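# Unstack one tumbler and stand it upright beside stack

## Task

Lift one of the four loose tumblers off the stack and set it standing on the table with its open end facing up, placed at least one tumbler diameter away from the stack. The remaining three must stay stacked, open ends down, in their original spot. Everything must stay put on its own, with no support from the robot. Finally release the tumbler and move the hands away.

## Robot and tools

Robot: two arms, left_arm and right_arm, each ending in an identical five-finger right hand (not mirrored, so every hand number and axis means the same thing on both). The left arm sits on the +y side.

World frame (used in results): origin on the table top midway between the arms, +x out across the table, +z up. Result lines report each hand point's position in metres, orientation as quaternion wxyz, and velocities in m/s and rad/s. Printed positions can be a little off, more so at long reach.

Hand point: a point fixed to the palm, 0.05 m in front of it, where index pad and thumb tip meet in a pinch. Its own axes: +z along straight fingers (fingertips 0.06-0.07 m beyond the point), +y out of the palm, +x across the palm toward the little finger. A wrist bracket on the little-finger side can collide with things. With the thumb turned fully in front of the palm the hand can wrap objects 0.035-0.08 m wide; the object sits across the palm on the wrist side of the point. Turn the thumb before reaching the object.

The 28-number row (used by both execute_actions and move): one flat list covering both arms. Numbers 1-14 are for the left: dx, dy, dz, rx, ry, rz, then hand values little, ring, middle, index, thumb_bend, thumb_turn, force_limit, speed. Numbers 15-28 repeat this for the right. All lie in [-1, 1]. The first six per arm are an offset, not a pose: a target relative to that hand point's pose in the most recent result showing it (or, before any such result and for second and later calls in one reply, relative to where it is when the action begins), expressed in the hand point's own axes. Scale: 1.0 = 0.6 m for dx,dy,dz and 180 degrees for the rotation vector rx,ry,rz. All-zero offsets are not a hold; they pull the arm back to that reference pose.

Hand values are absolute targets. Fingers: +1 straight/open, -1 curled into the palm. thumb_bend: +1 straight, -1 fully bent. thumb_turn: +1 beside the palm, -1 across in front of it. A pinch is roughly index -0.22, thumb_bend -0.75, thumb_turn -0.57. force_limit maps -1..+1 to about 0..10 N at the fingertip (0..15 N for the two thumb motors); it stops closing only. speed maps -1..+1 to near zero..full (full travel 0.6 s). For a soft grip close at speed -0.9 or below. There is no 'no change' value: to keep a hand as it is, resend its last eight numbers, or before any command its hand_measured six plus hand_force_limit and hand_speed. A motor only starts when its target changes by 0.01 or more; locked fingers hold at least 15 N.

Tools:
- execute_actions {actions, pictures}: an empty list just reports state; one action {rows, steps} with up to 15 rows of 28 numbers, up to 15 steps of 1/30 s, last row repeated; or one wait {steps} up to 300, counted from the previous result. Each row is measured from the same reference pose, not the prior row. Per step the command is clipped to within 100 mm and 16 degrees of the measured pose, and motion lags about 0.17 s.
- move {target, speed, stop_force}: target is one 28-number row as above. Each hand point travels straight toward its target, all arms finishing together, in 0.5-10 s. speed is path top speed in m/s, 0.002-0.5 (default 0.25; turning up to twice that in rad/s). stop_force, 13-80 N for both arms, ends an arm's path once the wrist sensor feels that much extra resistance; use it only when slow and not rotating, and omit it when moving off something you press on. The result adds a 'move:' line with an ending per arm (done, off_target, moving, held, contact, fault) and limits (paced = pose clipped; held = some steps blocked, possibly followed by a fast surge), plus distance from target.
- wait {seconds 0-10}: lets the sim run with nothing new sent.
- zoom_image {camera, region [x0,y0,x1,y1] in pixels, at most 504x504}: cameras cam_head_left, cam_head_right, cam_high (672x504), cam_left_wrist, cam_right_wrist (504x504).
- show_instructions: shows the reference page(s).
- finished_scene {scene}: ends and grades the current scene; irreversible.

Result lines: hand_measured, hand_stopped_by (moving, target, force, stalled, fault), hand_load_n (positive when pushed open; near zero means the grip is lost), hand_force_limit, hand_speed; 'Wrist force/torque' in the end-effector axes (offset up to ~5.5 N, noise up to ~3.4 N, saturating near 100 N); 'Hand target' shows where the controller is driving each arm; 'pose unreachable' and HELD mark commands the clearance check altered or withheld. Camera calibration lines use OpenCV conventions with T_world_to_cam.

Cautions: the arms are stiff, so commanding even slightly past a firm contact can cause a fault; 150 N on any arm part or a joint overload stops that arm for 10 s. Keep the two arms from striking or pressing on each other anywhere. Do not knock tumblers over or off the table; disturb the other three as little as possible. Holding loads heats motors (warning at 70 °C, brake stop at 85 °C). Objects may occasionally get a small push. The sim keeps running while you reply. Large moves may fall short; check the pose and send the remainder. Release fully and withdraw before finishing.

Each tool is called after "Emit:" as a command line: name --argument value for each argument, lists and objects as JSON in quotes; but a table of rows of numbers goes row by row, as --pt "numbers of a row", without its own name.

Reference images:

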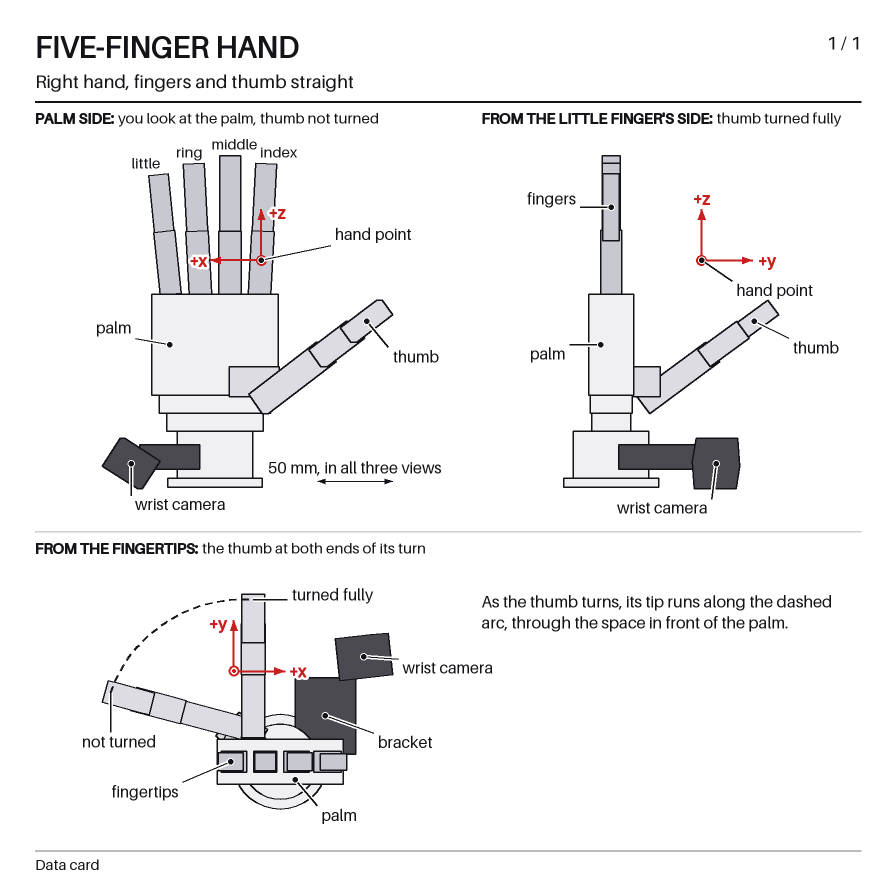

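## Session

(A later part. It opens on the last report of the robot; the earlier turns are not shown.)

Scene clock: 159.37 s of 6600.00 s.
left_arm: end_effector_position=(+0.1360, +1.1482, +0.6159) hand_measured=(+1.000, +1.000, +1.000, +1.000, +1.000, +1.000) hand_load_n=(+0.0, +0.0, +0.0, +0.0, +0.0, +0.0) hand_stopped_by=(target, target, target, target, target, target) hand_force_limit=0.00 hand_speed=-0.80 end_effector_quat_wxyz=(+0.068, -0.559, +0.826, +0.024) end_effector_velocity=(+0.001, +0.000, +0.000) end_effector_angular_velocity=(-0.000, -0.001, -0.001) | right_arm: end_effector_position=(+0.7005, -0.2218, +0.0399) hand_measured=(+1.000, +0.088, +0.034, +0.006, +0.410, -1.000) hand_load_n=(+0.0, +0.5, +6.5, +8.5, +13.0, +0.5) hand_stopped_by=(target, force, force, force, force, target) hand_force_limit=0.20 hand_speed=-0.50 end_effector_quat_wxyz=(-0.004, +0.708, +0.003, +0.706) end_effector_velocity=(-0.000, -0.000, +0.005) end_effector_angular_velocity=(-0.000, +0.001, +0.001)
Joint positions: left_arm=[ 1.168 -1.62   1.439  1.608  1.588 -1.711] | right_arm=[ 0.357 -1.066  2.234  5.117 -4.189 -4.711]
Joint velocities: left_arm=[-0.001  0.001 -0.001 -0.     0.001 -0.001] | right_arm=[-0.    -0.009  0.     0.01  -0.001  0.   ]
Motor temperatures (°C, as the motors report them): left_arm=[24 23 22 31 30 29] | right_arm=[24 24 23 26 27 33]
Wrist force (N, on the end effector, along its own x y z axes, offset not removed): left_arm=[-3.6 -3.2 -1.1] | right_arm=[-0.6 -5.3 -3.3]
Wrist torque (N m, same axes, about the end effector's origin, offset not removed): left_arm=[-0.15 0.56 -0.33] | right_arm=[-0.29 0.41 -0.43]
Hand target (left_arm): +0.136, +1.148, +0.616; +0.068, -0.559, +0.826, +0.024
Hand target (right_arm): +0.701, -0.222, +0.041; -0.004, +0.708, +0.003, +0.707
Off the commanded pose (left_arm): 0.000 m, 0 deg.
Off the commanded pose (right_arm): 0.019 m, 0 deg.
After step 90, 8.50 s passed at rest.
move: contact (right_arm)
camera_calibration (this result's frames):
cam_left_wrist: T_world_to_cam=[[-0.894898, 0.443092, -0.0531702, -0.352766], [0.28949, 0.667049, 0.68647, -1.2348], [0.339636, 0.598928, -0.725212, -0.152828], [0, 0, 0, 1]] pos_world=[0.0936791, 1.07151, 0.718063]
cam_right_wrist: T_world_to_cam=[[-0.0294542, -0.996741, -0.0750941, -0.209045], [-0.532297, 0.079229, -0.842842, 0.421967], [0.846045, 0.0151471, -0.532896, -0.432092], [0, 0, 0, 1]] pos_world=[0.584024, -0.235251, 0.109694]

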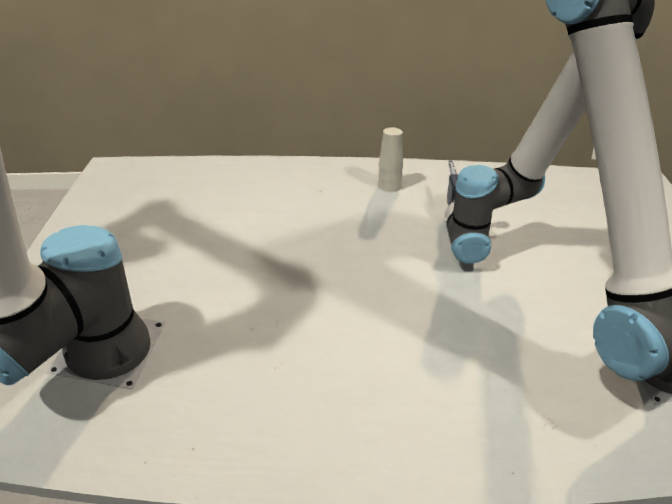

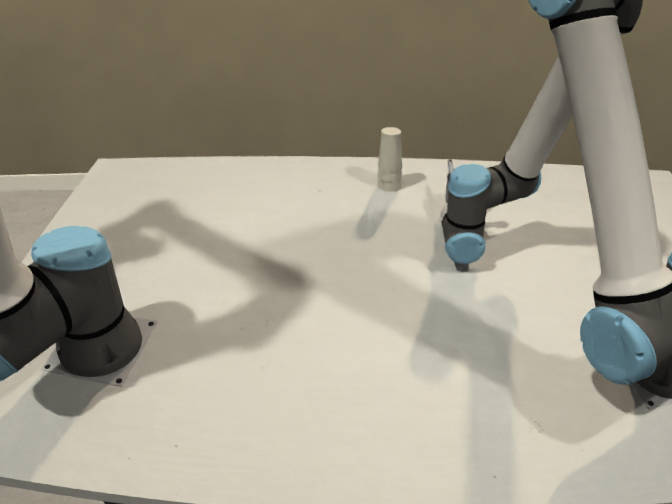

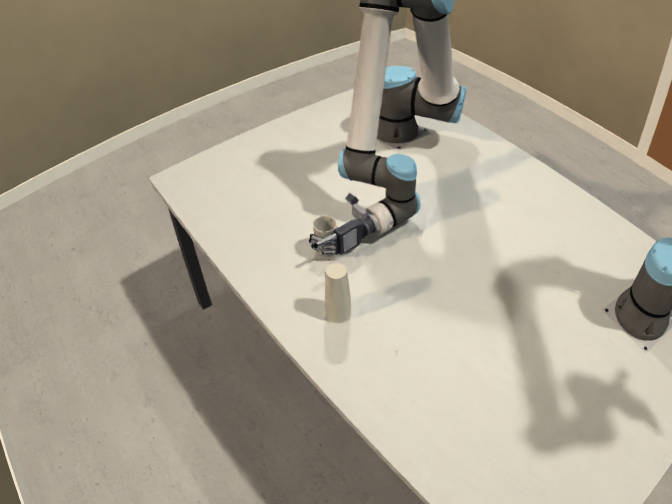

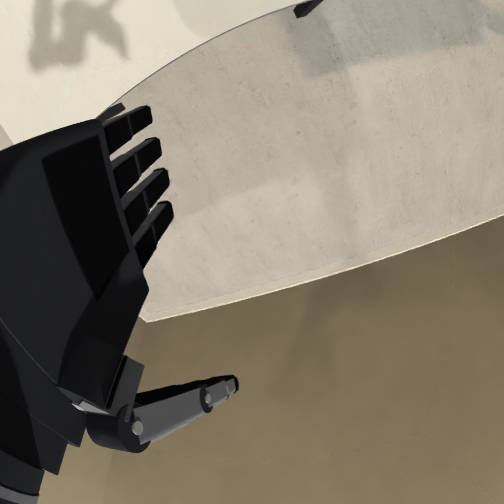

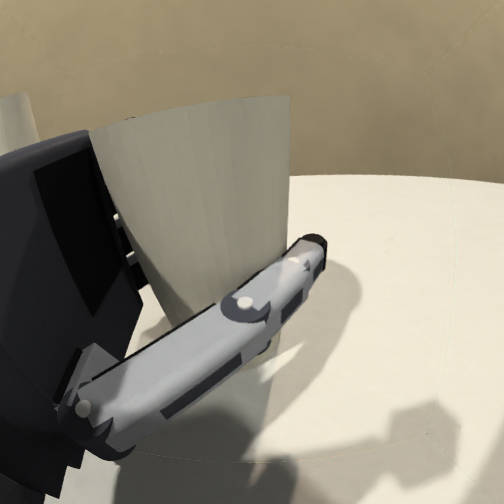

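Emit:
move --target '[0,0,0,0,0,0,1,1,1,1,1,1,0,-0.8,0,0,0,0,0,0,1,1,1,1,1,-1,0.2,-0.3]'

Emit:
move --target '[0,0,0,0,0,0,1,1,1,1,1,1,0,-0.8,0.02,-0.03,-0.2,0,0,0,1,1,1,1,1,-1,0.2,-0.3]' --speed 0.08

Emit:
move --target '[0,0,0,0,0,0,1,1,1,1,1,1,0,-0.8,0.3,-0.1,0,0,0,0,1,1,1,1,1,-1,0.2,-0.3]'

Scene clock: 164.67 s of 6600.00 s.
left_arm: end_effector_position=(+0.1360, +1.1482, +0.6159) hand_measured=(+1.000, +1.000, +1.000, +1.000, +1.000, +1.000) hand_load_n=(+0.0, +0.0, +0.0, +0.0, +0.0, +0.0) hand_stopped_by=(target, target, target, target, target, target) hand_force_limit=0.00 hand_speed=-0.80 end_effector_quat_wxyz=(+0.068, -0.559, +0.826, +0.024) end_effector_velocity=(-0.001, +0.000, +0.001) end_effector_angular_velocity=(+0.001, +0.000, +0.001) | right_arm: end_effector_position=(+0.7005, -0.2218, +0.0399) hand_measured=(+1.000, +1.000, +1.000, +1.000, +1.000, -1.000) hand_load_n=(+0.0, +0.0, +0.0, +0.0, +0.0, +0.0) hand_stopped_by=(target, target, target, target, target, target) hand_force_limit=0.20 hand_speed=-0.30 end_effector_quat_wxyz=(-0.004, +0.708, +0.003, +0.706) end_effector_velocity=(+0.000, -0.000, +0.000) end_effector_angular_velocity=(-0.001, -0.000, -0.001)
Joint positions: left_arm=[ 1.168 -1.62   1.439  1.608  1.588 -1.711] | right_arm=[ 0.357 -1.066  2.234  5.117 -4.189 -4.711]
Joint velocities: left_arm=[ 0.001 -0.    -0.001  0.    -0.001  0.   ] | right_arm=[-0.    -0.    -0.    -0.     0.001 -0.001]
Motor temperatures (°C, as the motors report them): left_arm=[24 23 22 31 30 29] | right_arm=[24 24 23 26 27 33]
Wrist force (N, on the end effector, along its own x y z axes, offset not removed): left_arm=[0.1 -1.9 -2.9] | right_arm=[0.2 0.8 -3.9]
Wrist torque (N m, same axes, about the end effector's origin, offset not removed): left_arm=[0.12 0.02 0.07] | right_arm=[0.37 0.22 -0.16]
Hand target (left_arm): +0.136, +1.148, +0.616; +0.068, -0.559, +0.826, +0.024
Hand target (right_arm): +0.701, -0.222, +0.040; -0.004, +0.708, +0.003, +0.706
Off the commanded pose (left_arm): 0.000 m, 0 deg.
Off the commanded pose (right_arm): 0.000 m, 0 deg.
After step 90, 1.17 s passed at rest.
move: done
camera_calibration (this result's frames):
cam_left_wrist: T_world_to_cam=[[-0.894898, 0.443092, -0.0531702, -0.352766], [0.28949, 0.667049, 0.68647, -1.2348], [0.339636, 0.598928, -0.725212, -0.152828], [0, 0, 0, 1]] pos_world=[0.093679, 1.07151, 0.718063]
cam_right_wrist: T_world_to_cam=[[-0.0294523, -0.996741, -0.075095, -0.209045], [-0.532295, 0.0792288, -0.842843, 0.421968], [0.846046, 0.015149, -0.532894, -0.432092], [0, 0, 0, 1]] pos_world=[0.584025, -0.23525, 0.109695]

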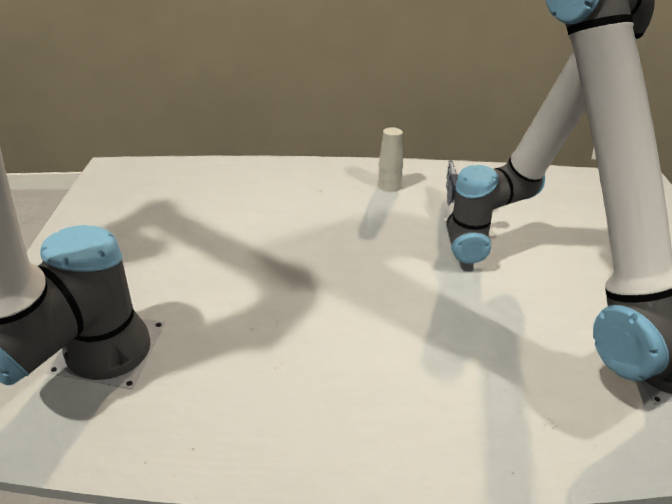

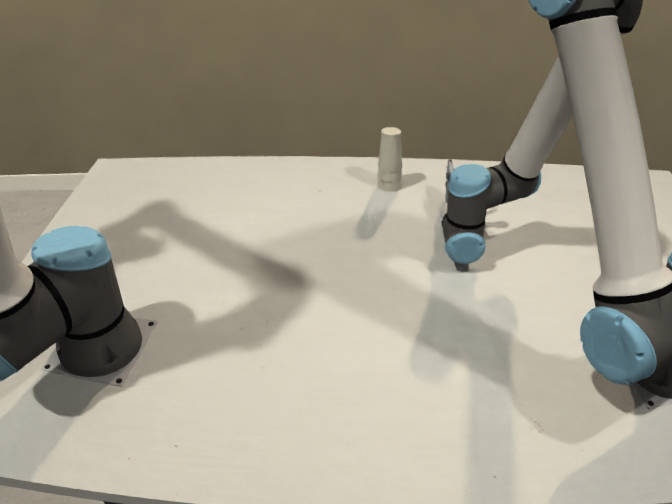

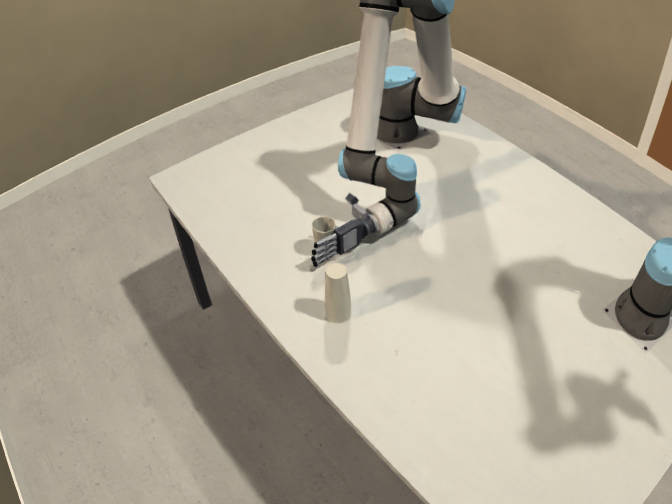

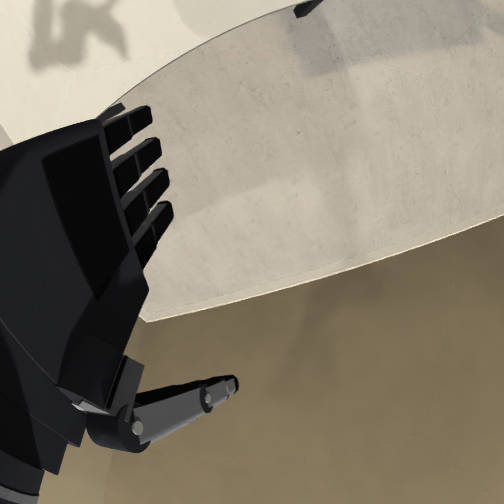

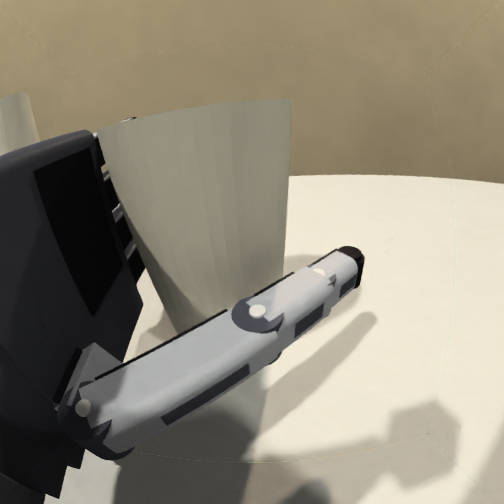

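Scene clock: 166.67 s of 6600.00 s.
left_arm: end_effector_position=(+0.1360, +1.1482, +0.6160) hand_measured=(+1.000, +1.000, +1.000, +1.000, +1.000, +1.000) hand_load_n=(+0.0, +0.0, +0.0, +0.0, +0.0, +0.0) hand_stopped_by=(target, target, target, target, target, target) hand_force_limit=0.00 hand_speed=-0.80 end_effector_quat_wxyz=(+0.068, -0.559, +0.826, +0.024) end_effector_velocity=(+0.000, -0.000, +0.001) end_effector_angular_velocity=(+0.001, -0.002, -0.001) | right_arm: end_effector_position=(+0.5806, -0.2050, +0.0521) hand_measured=(+1.000, +1.000, +1.000, +1.000, +1.000, -1.000) hand_load_n=(+0.0, +0.0, +0.0, +0.0, +0.0, +0.0) hand_stopped_by=(target, target, target, target, target, target) hand_force_limit=0.20 hand_speed=-0.30 end_effector_quat_wxyz=(-0.004, +0.708, +0.003, +0.706) end_effector_velocity=(-0.002, +0.000, +0.000) end_effector_angular_velocity=(+0.001, -0.000, -0.000)
Joint positions: left_arm=[ 1.168 -1.62   1.439  1.608  1.588 -1.711] | right_arm=[ 0.526 -1.138  2.343  5.081 -4.019 -4.71 ]
Joint velocities: left_arm=[-0.    -0.001 -0.001  0.     0.001  0.001] | right_arm=[ 0.004 -0.001  0.001 -0.     0.004  0.001]
Motor temperatures (°C, as the motors report them): left_arm=[24 23 22 31 30 29] | right_arm=[24 24 23 26 27 33]
Wrist force (N, on the end effector, along its own x y z axes, offset not removed): left_arm=[-1.7 -3.8 -2.4] | right_arm=[0.2 -3.9 -2.1]
Wrist torque (N m, same axes, about the end effector's origin, offset not removed): left_arm=[-0.22 0.27 -0.19] | right_arm=[-0.38 0.17 -0.38]
Hand target (left_arm): +0.136, +1.148, +0.616; +0.068, -0.559, +0.826, +0.024
Hand target (right_arm): +0.580, -0.205, +0.052; -0.004, +0.708, +0.003, +0.706
Off the commanded pose (left_arm): 0.000 m, 0 deg.
Off the commanded pose (right_arm): 0.000 m, 0 deg.
move: done
camera_calibration (this result's frames):
cam_left_wrist: T_world_to_cam=[[-0.894898, 0.443092, -0.0531702, -0.352766], [0.28949, 0.667049, 0.68647, -1.2348], [0.339636, 0.598928, -0.725212, -0.152828], [0, 0, 0, 1]] pos_world=[0.0936791, 1.07151, 0.718063]
cam_right_wrist: T_world_to_cam=[[-0.0294423, -0.996718, -0.0754137, -0.194846], [-0.532492, 0.0794894, -0.842695, 0.367266], [0.845923, 0.0153463, -0.533084, -0.324214], [0, 0, 0, 1]] pos_world=[0.464089, -0.218425, 0.121965]

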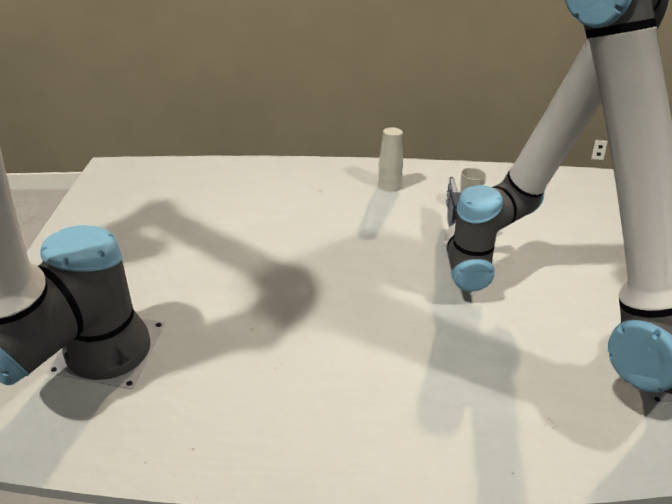

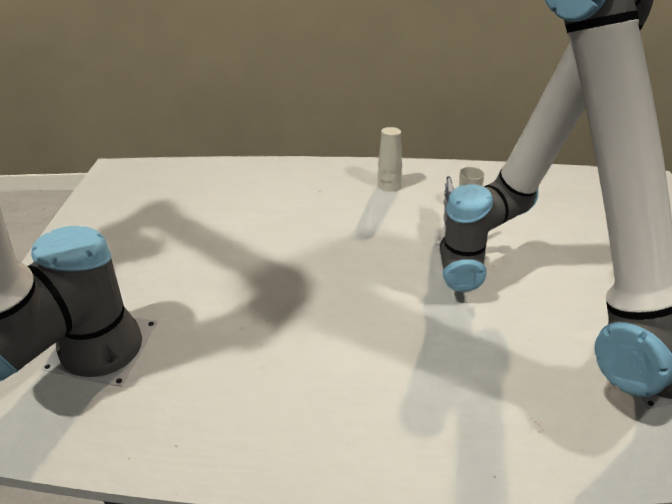

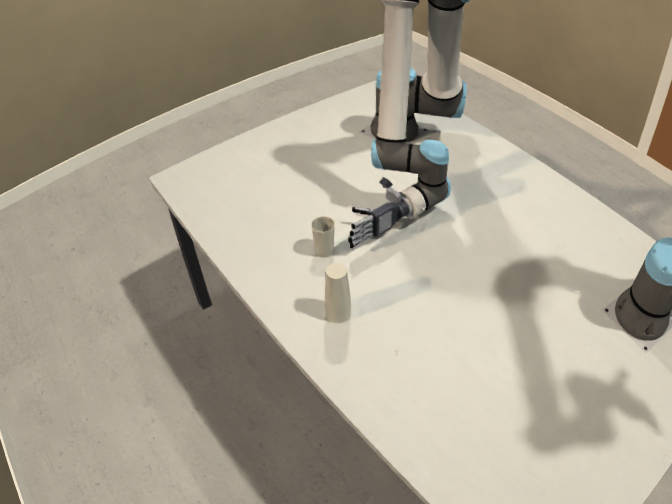

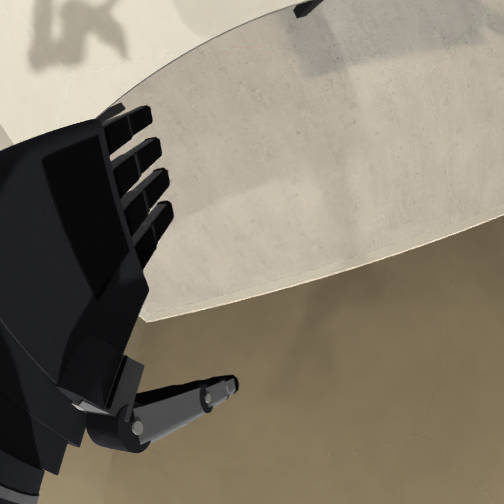

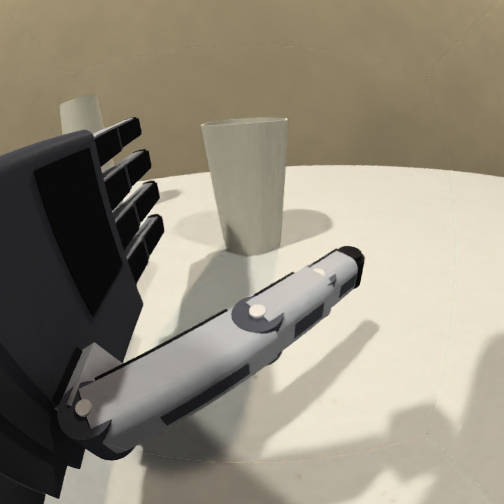

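Scene clock: 168.03 s of 6600.00 s.
left_arm: end_effector_position=(+0.1360, +1.1482, +0.6159) hand_measured=(+1.000, +1.000, +1.000, +1.000, +1.000, +1.000) hand_load_n=(+0.0, +0.0, +0.0, +0.0, +0.0, +0.0) hand_stopped_by=(target, target, target, target, target, target) hand_force_limit=0.00 hand_speed=-0.80 end_effector_quat_wxyz=(+0.068, -0.559, +0.826, +0.024) end_effector_velocity=(+0.000, -0.000, +0.001) end_effector_angular_velocity=(+0.001, -0.001, -0.002) | right_arm: end_effector_position=(+0.5805, -0.1450, +0.2318) hand_measured=(+1.000, +1.000, +1.000, +1.000, +1.000, -1.000) hand_load_n=(+0.0, +0.0, +0.0, +0.0, +0.0, +0.0) hand_stopped_by=(target, target, target, target, target, target) hand_force_limit=0.20 hand_speed=-0.30 end_effector_quat_wxyz=(-0.004, +0.708, +0.003, +0.706) end_effector_velocity=(+0.000, +0.001, +0.003) end_effector_angular_velocity=(+0.003, +0.002, -0.000)
Joint positions: left_arm=[ 1.168 -1.62   1.439  1.608  1.588 -1.711] | right_arm=[ 0.616 -1.39   2.166  5.51  -3.929 -4.709]
Joint velocities: left_arm=[-0.    -0.001 -0.001 -0.     0.     0.001] | right_arm=[ 0.001 -0.002 -0.005  0.009  0.001  0.005]
Motor temperatures (°C, as the motors report them): left_arm=[24 23 22 31 30 29] | right_arm=[24 24 23 26 27 33]
Wrist force (N, on the end effector, along its own x y z axes, offset not removed): left_arm=[0.3 -2.7 -3.1] | right_arm=[2.0 -1.4 -5.6]
Wrist torque (N m, same axes, about the end effector's origin, offset not removed): left_arm=[0.14 -0.11 0.01] | right_arm=[0.23 -0.06 -0.28]
Hand target (left_arm): +0.136, +1.148, +0.616; +0.068, -0.559, +0.826, +0.024
Hand target (right_arm): +0.580, -0.145, +0.232; -0.004, +0.708, +0.003, +0.706
Off the commanded pose (left_arm): 0.000 m, 0 deg.
Off the commanded pose (right_arm): 0.000 m, 0 deg.
move: done
camera_calibration (this result's frames):
cam_left_wrist: T_world_to_cam=[[-0.894898, 0.443092, -0.0531702, -0.352766], [0.28949, 0.667049, 0.68647, -1.2348], [0.339636, 0.598928, -0.725212, -0.152828], [0, 0, 0, 1]] pos_world=[0.093679, 1.07151, 0.718063]
cam_right_wrist: T_world_to_cam=[[-0.0293866, -0.99671, -0.0755377, -0.121555], [-0.532426, 0.0795658, -0.842729, 0.513853], [0.845967, 0.0154532, -0.533012, -0.229303], [0, 0, 0, 1]] pos_world=[0.463999, -0.158497, 0.301636]

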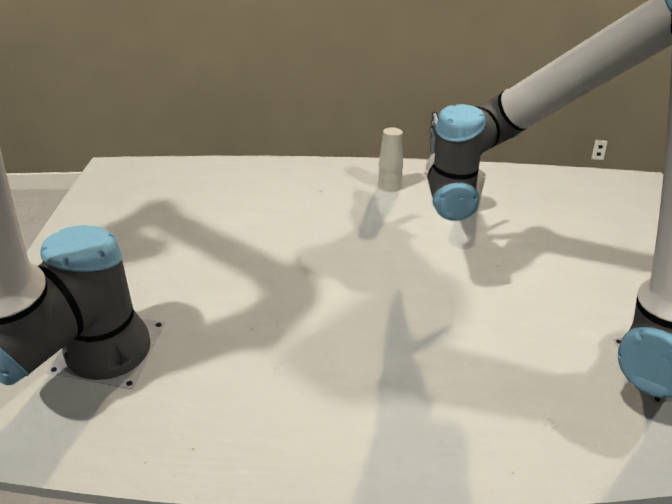

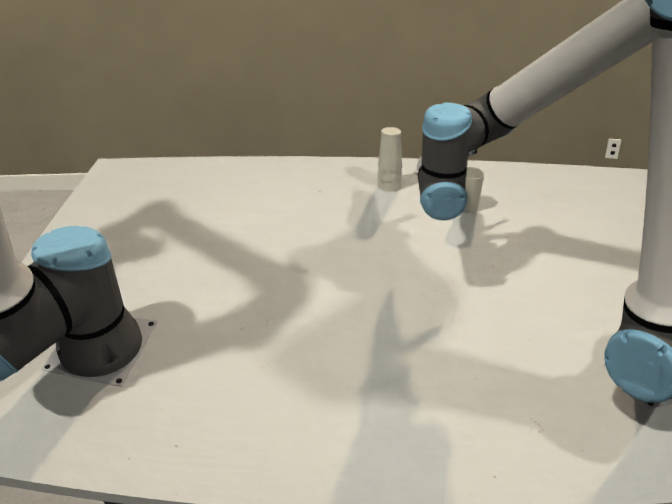

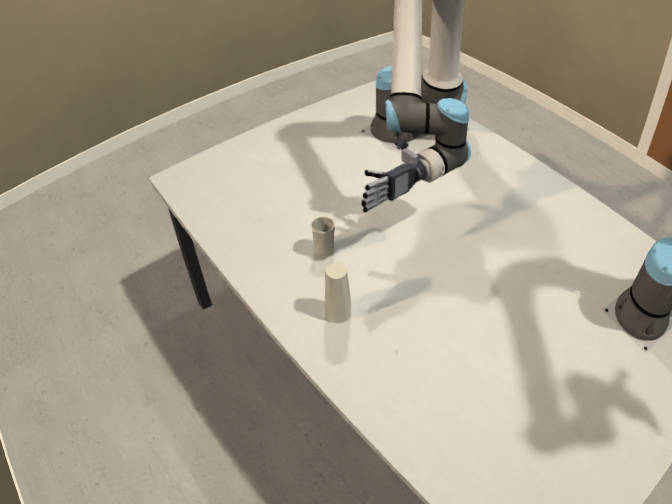

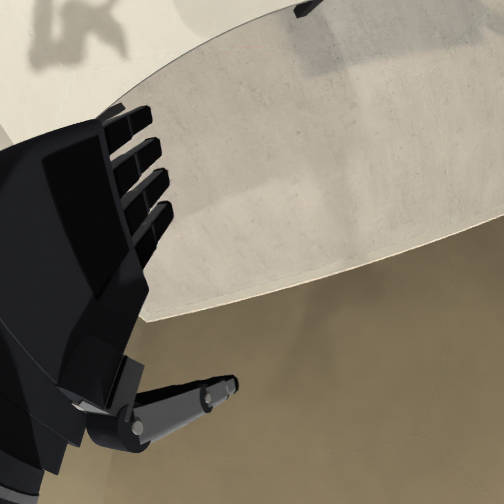

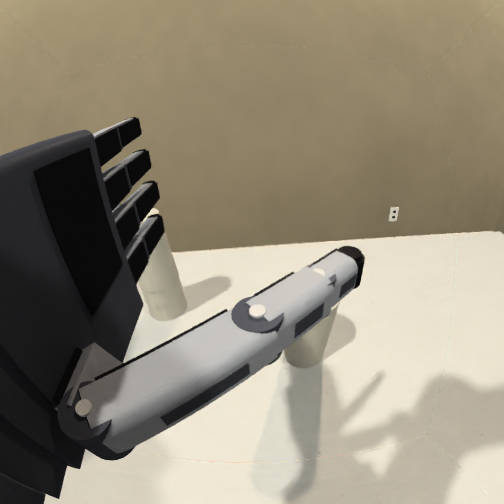

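Emit:
finished_scene --scene 1

The scene is finished: the task was done.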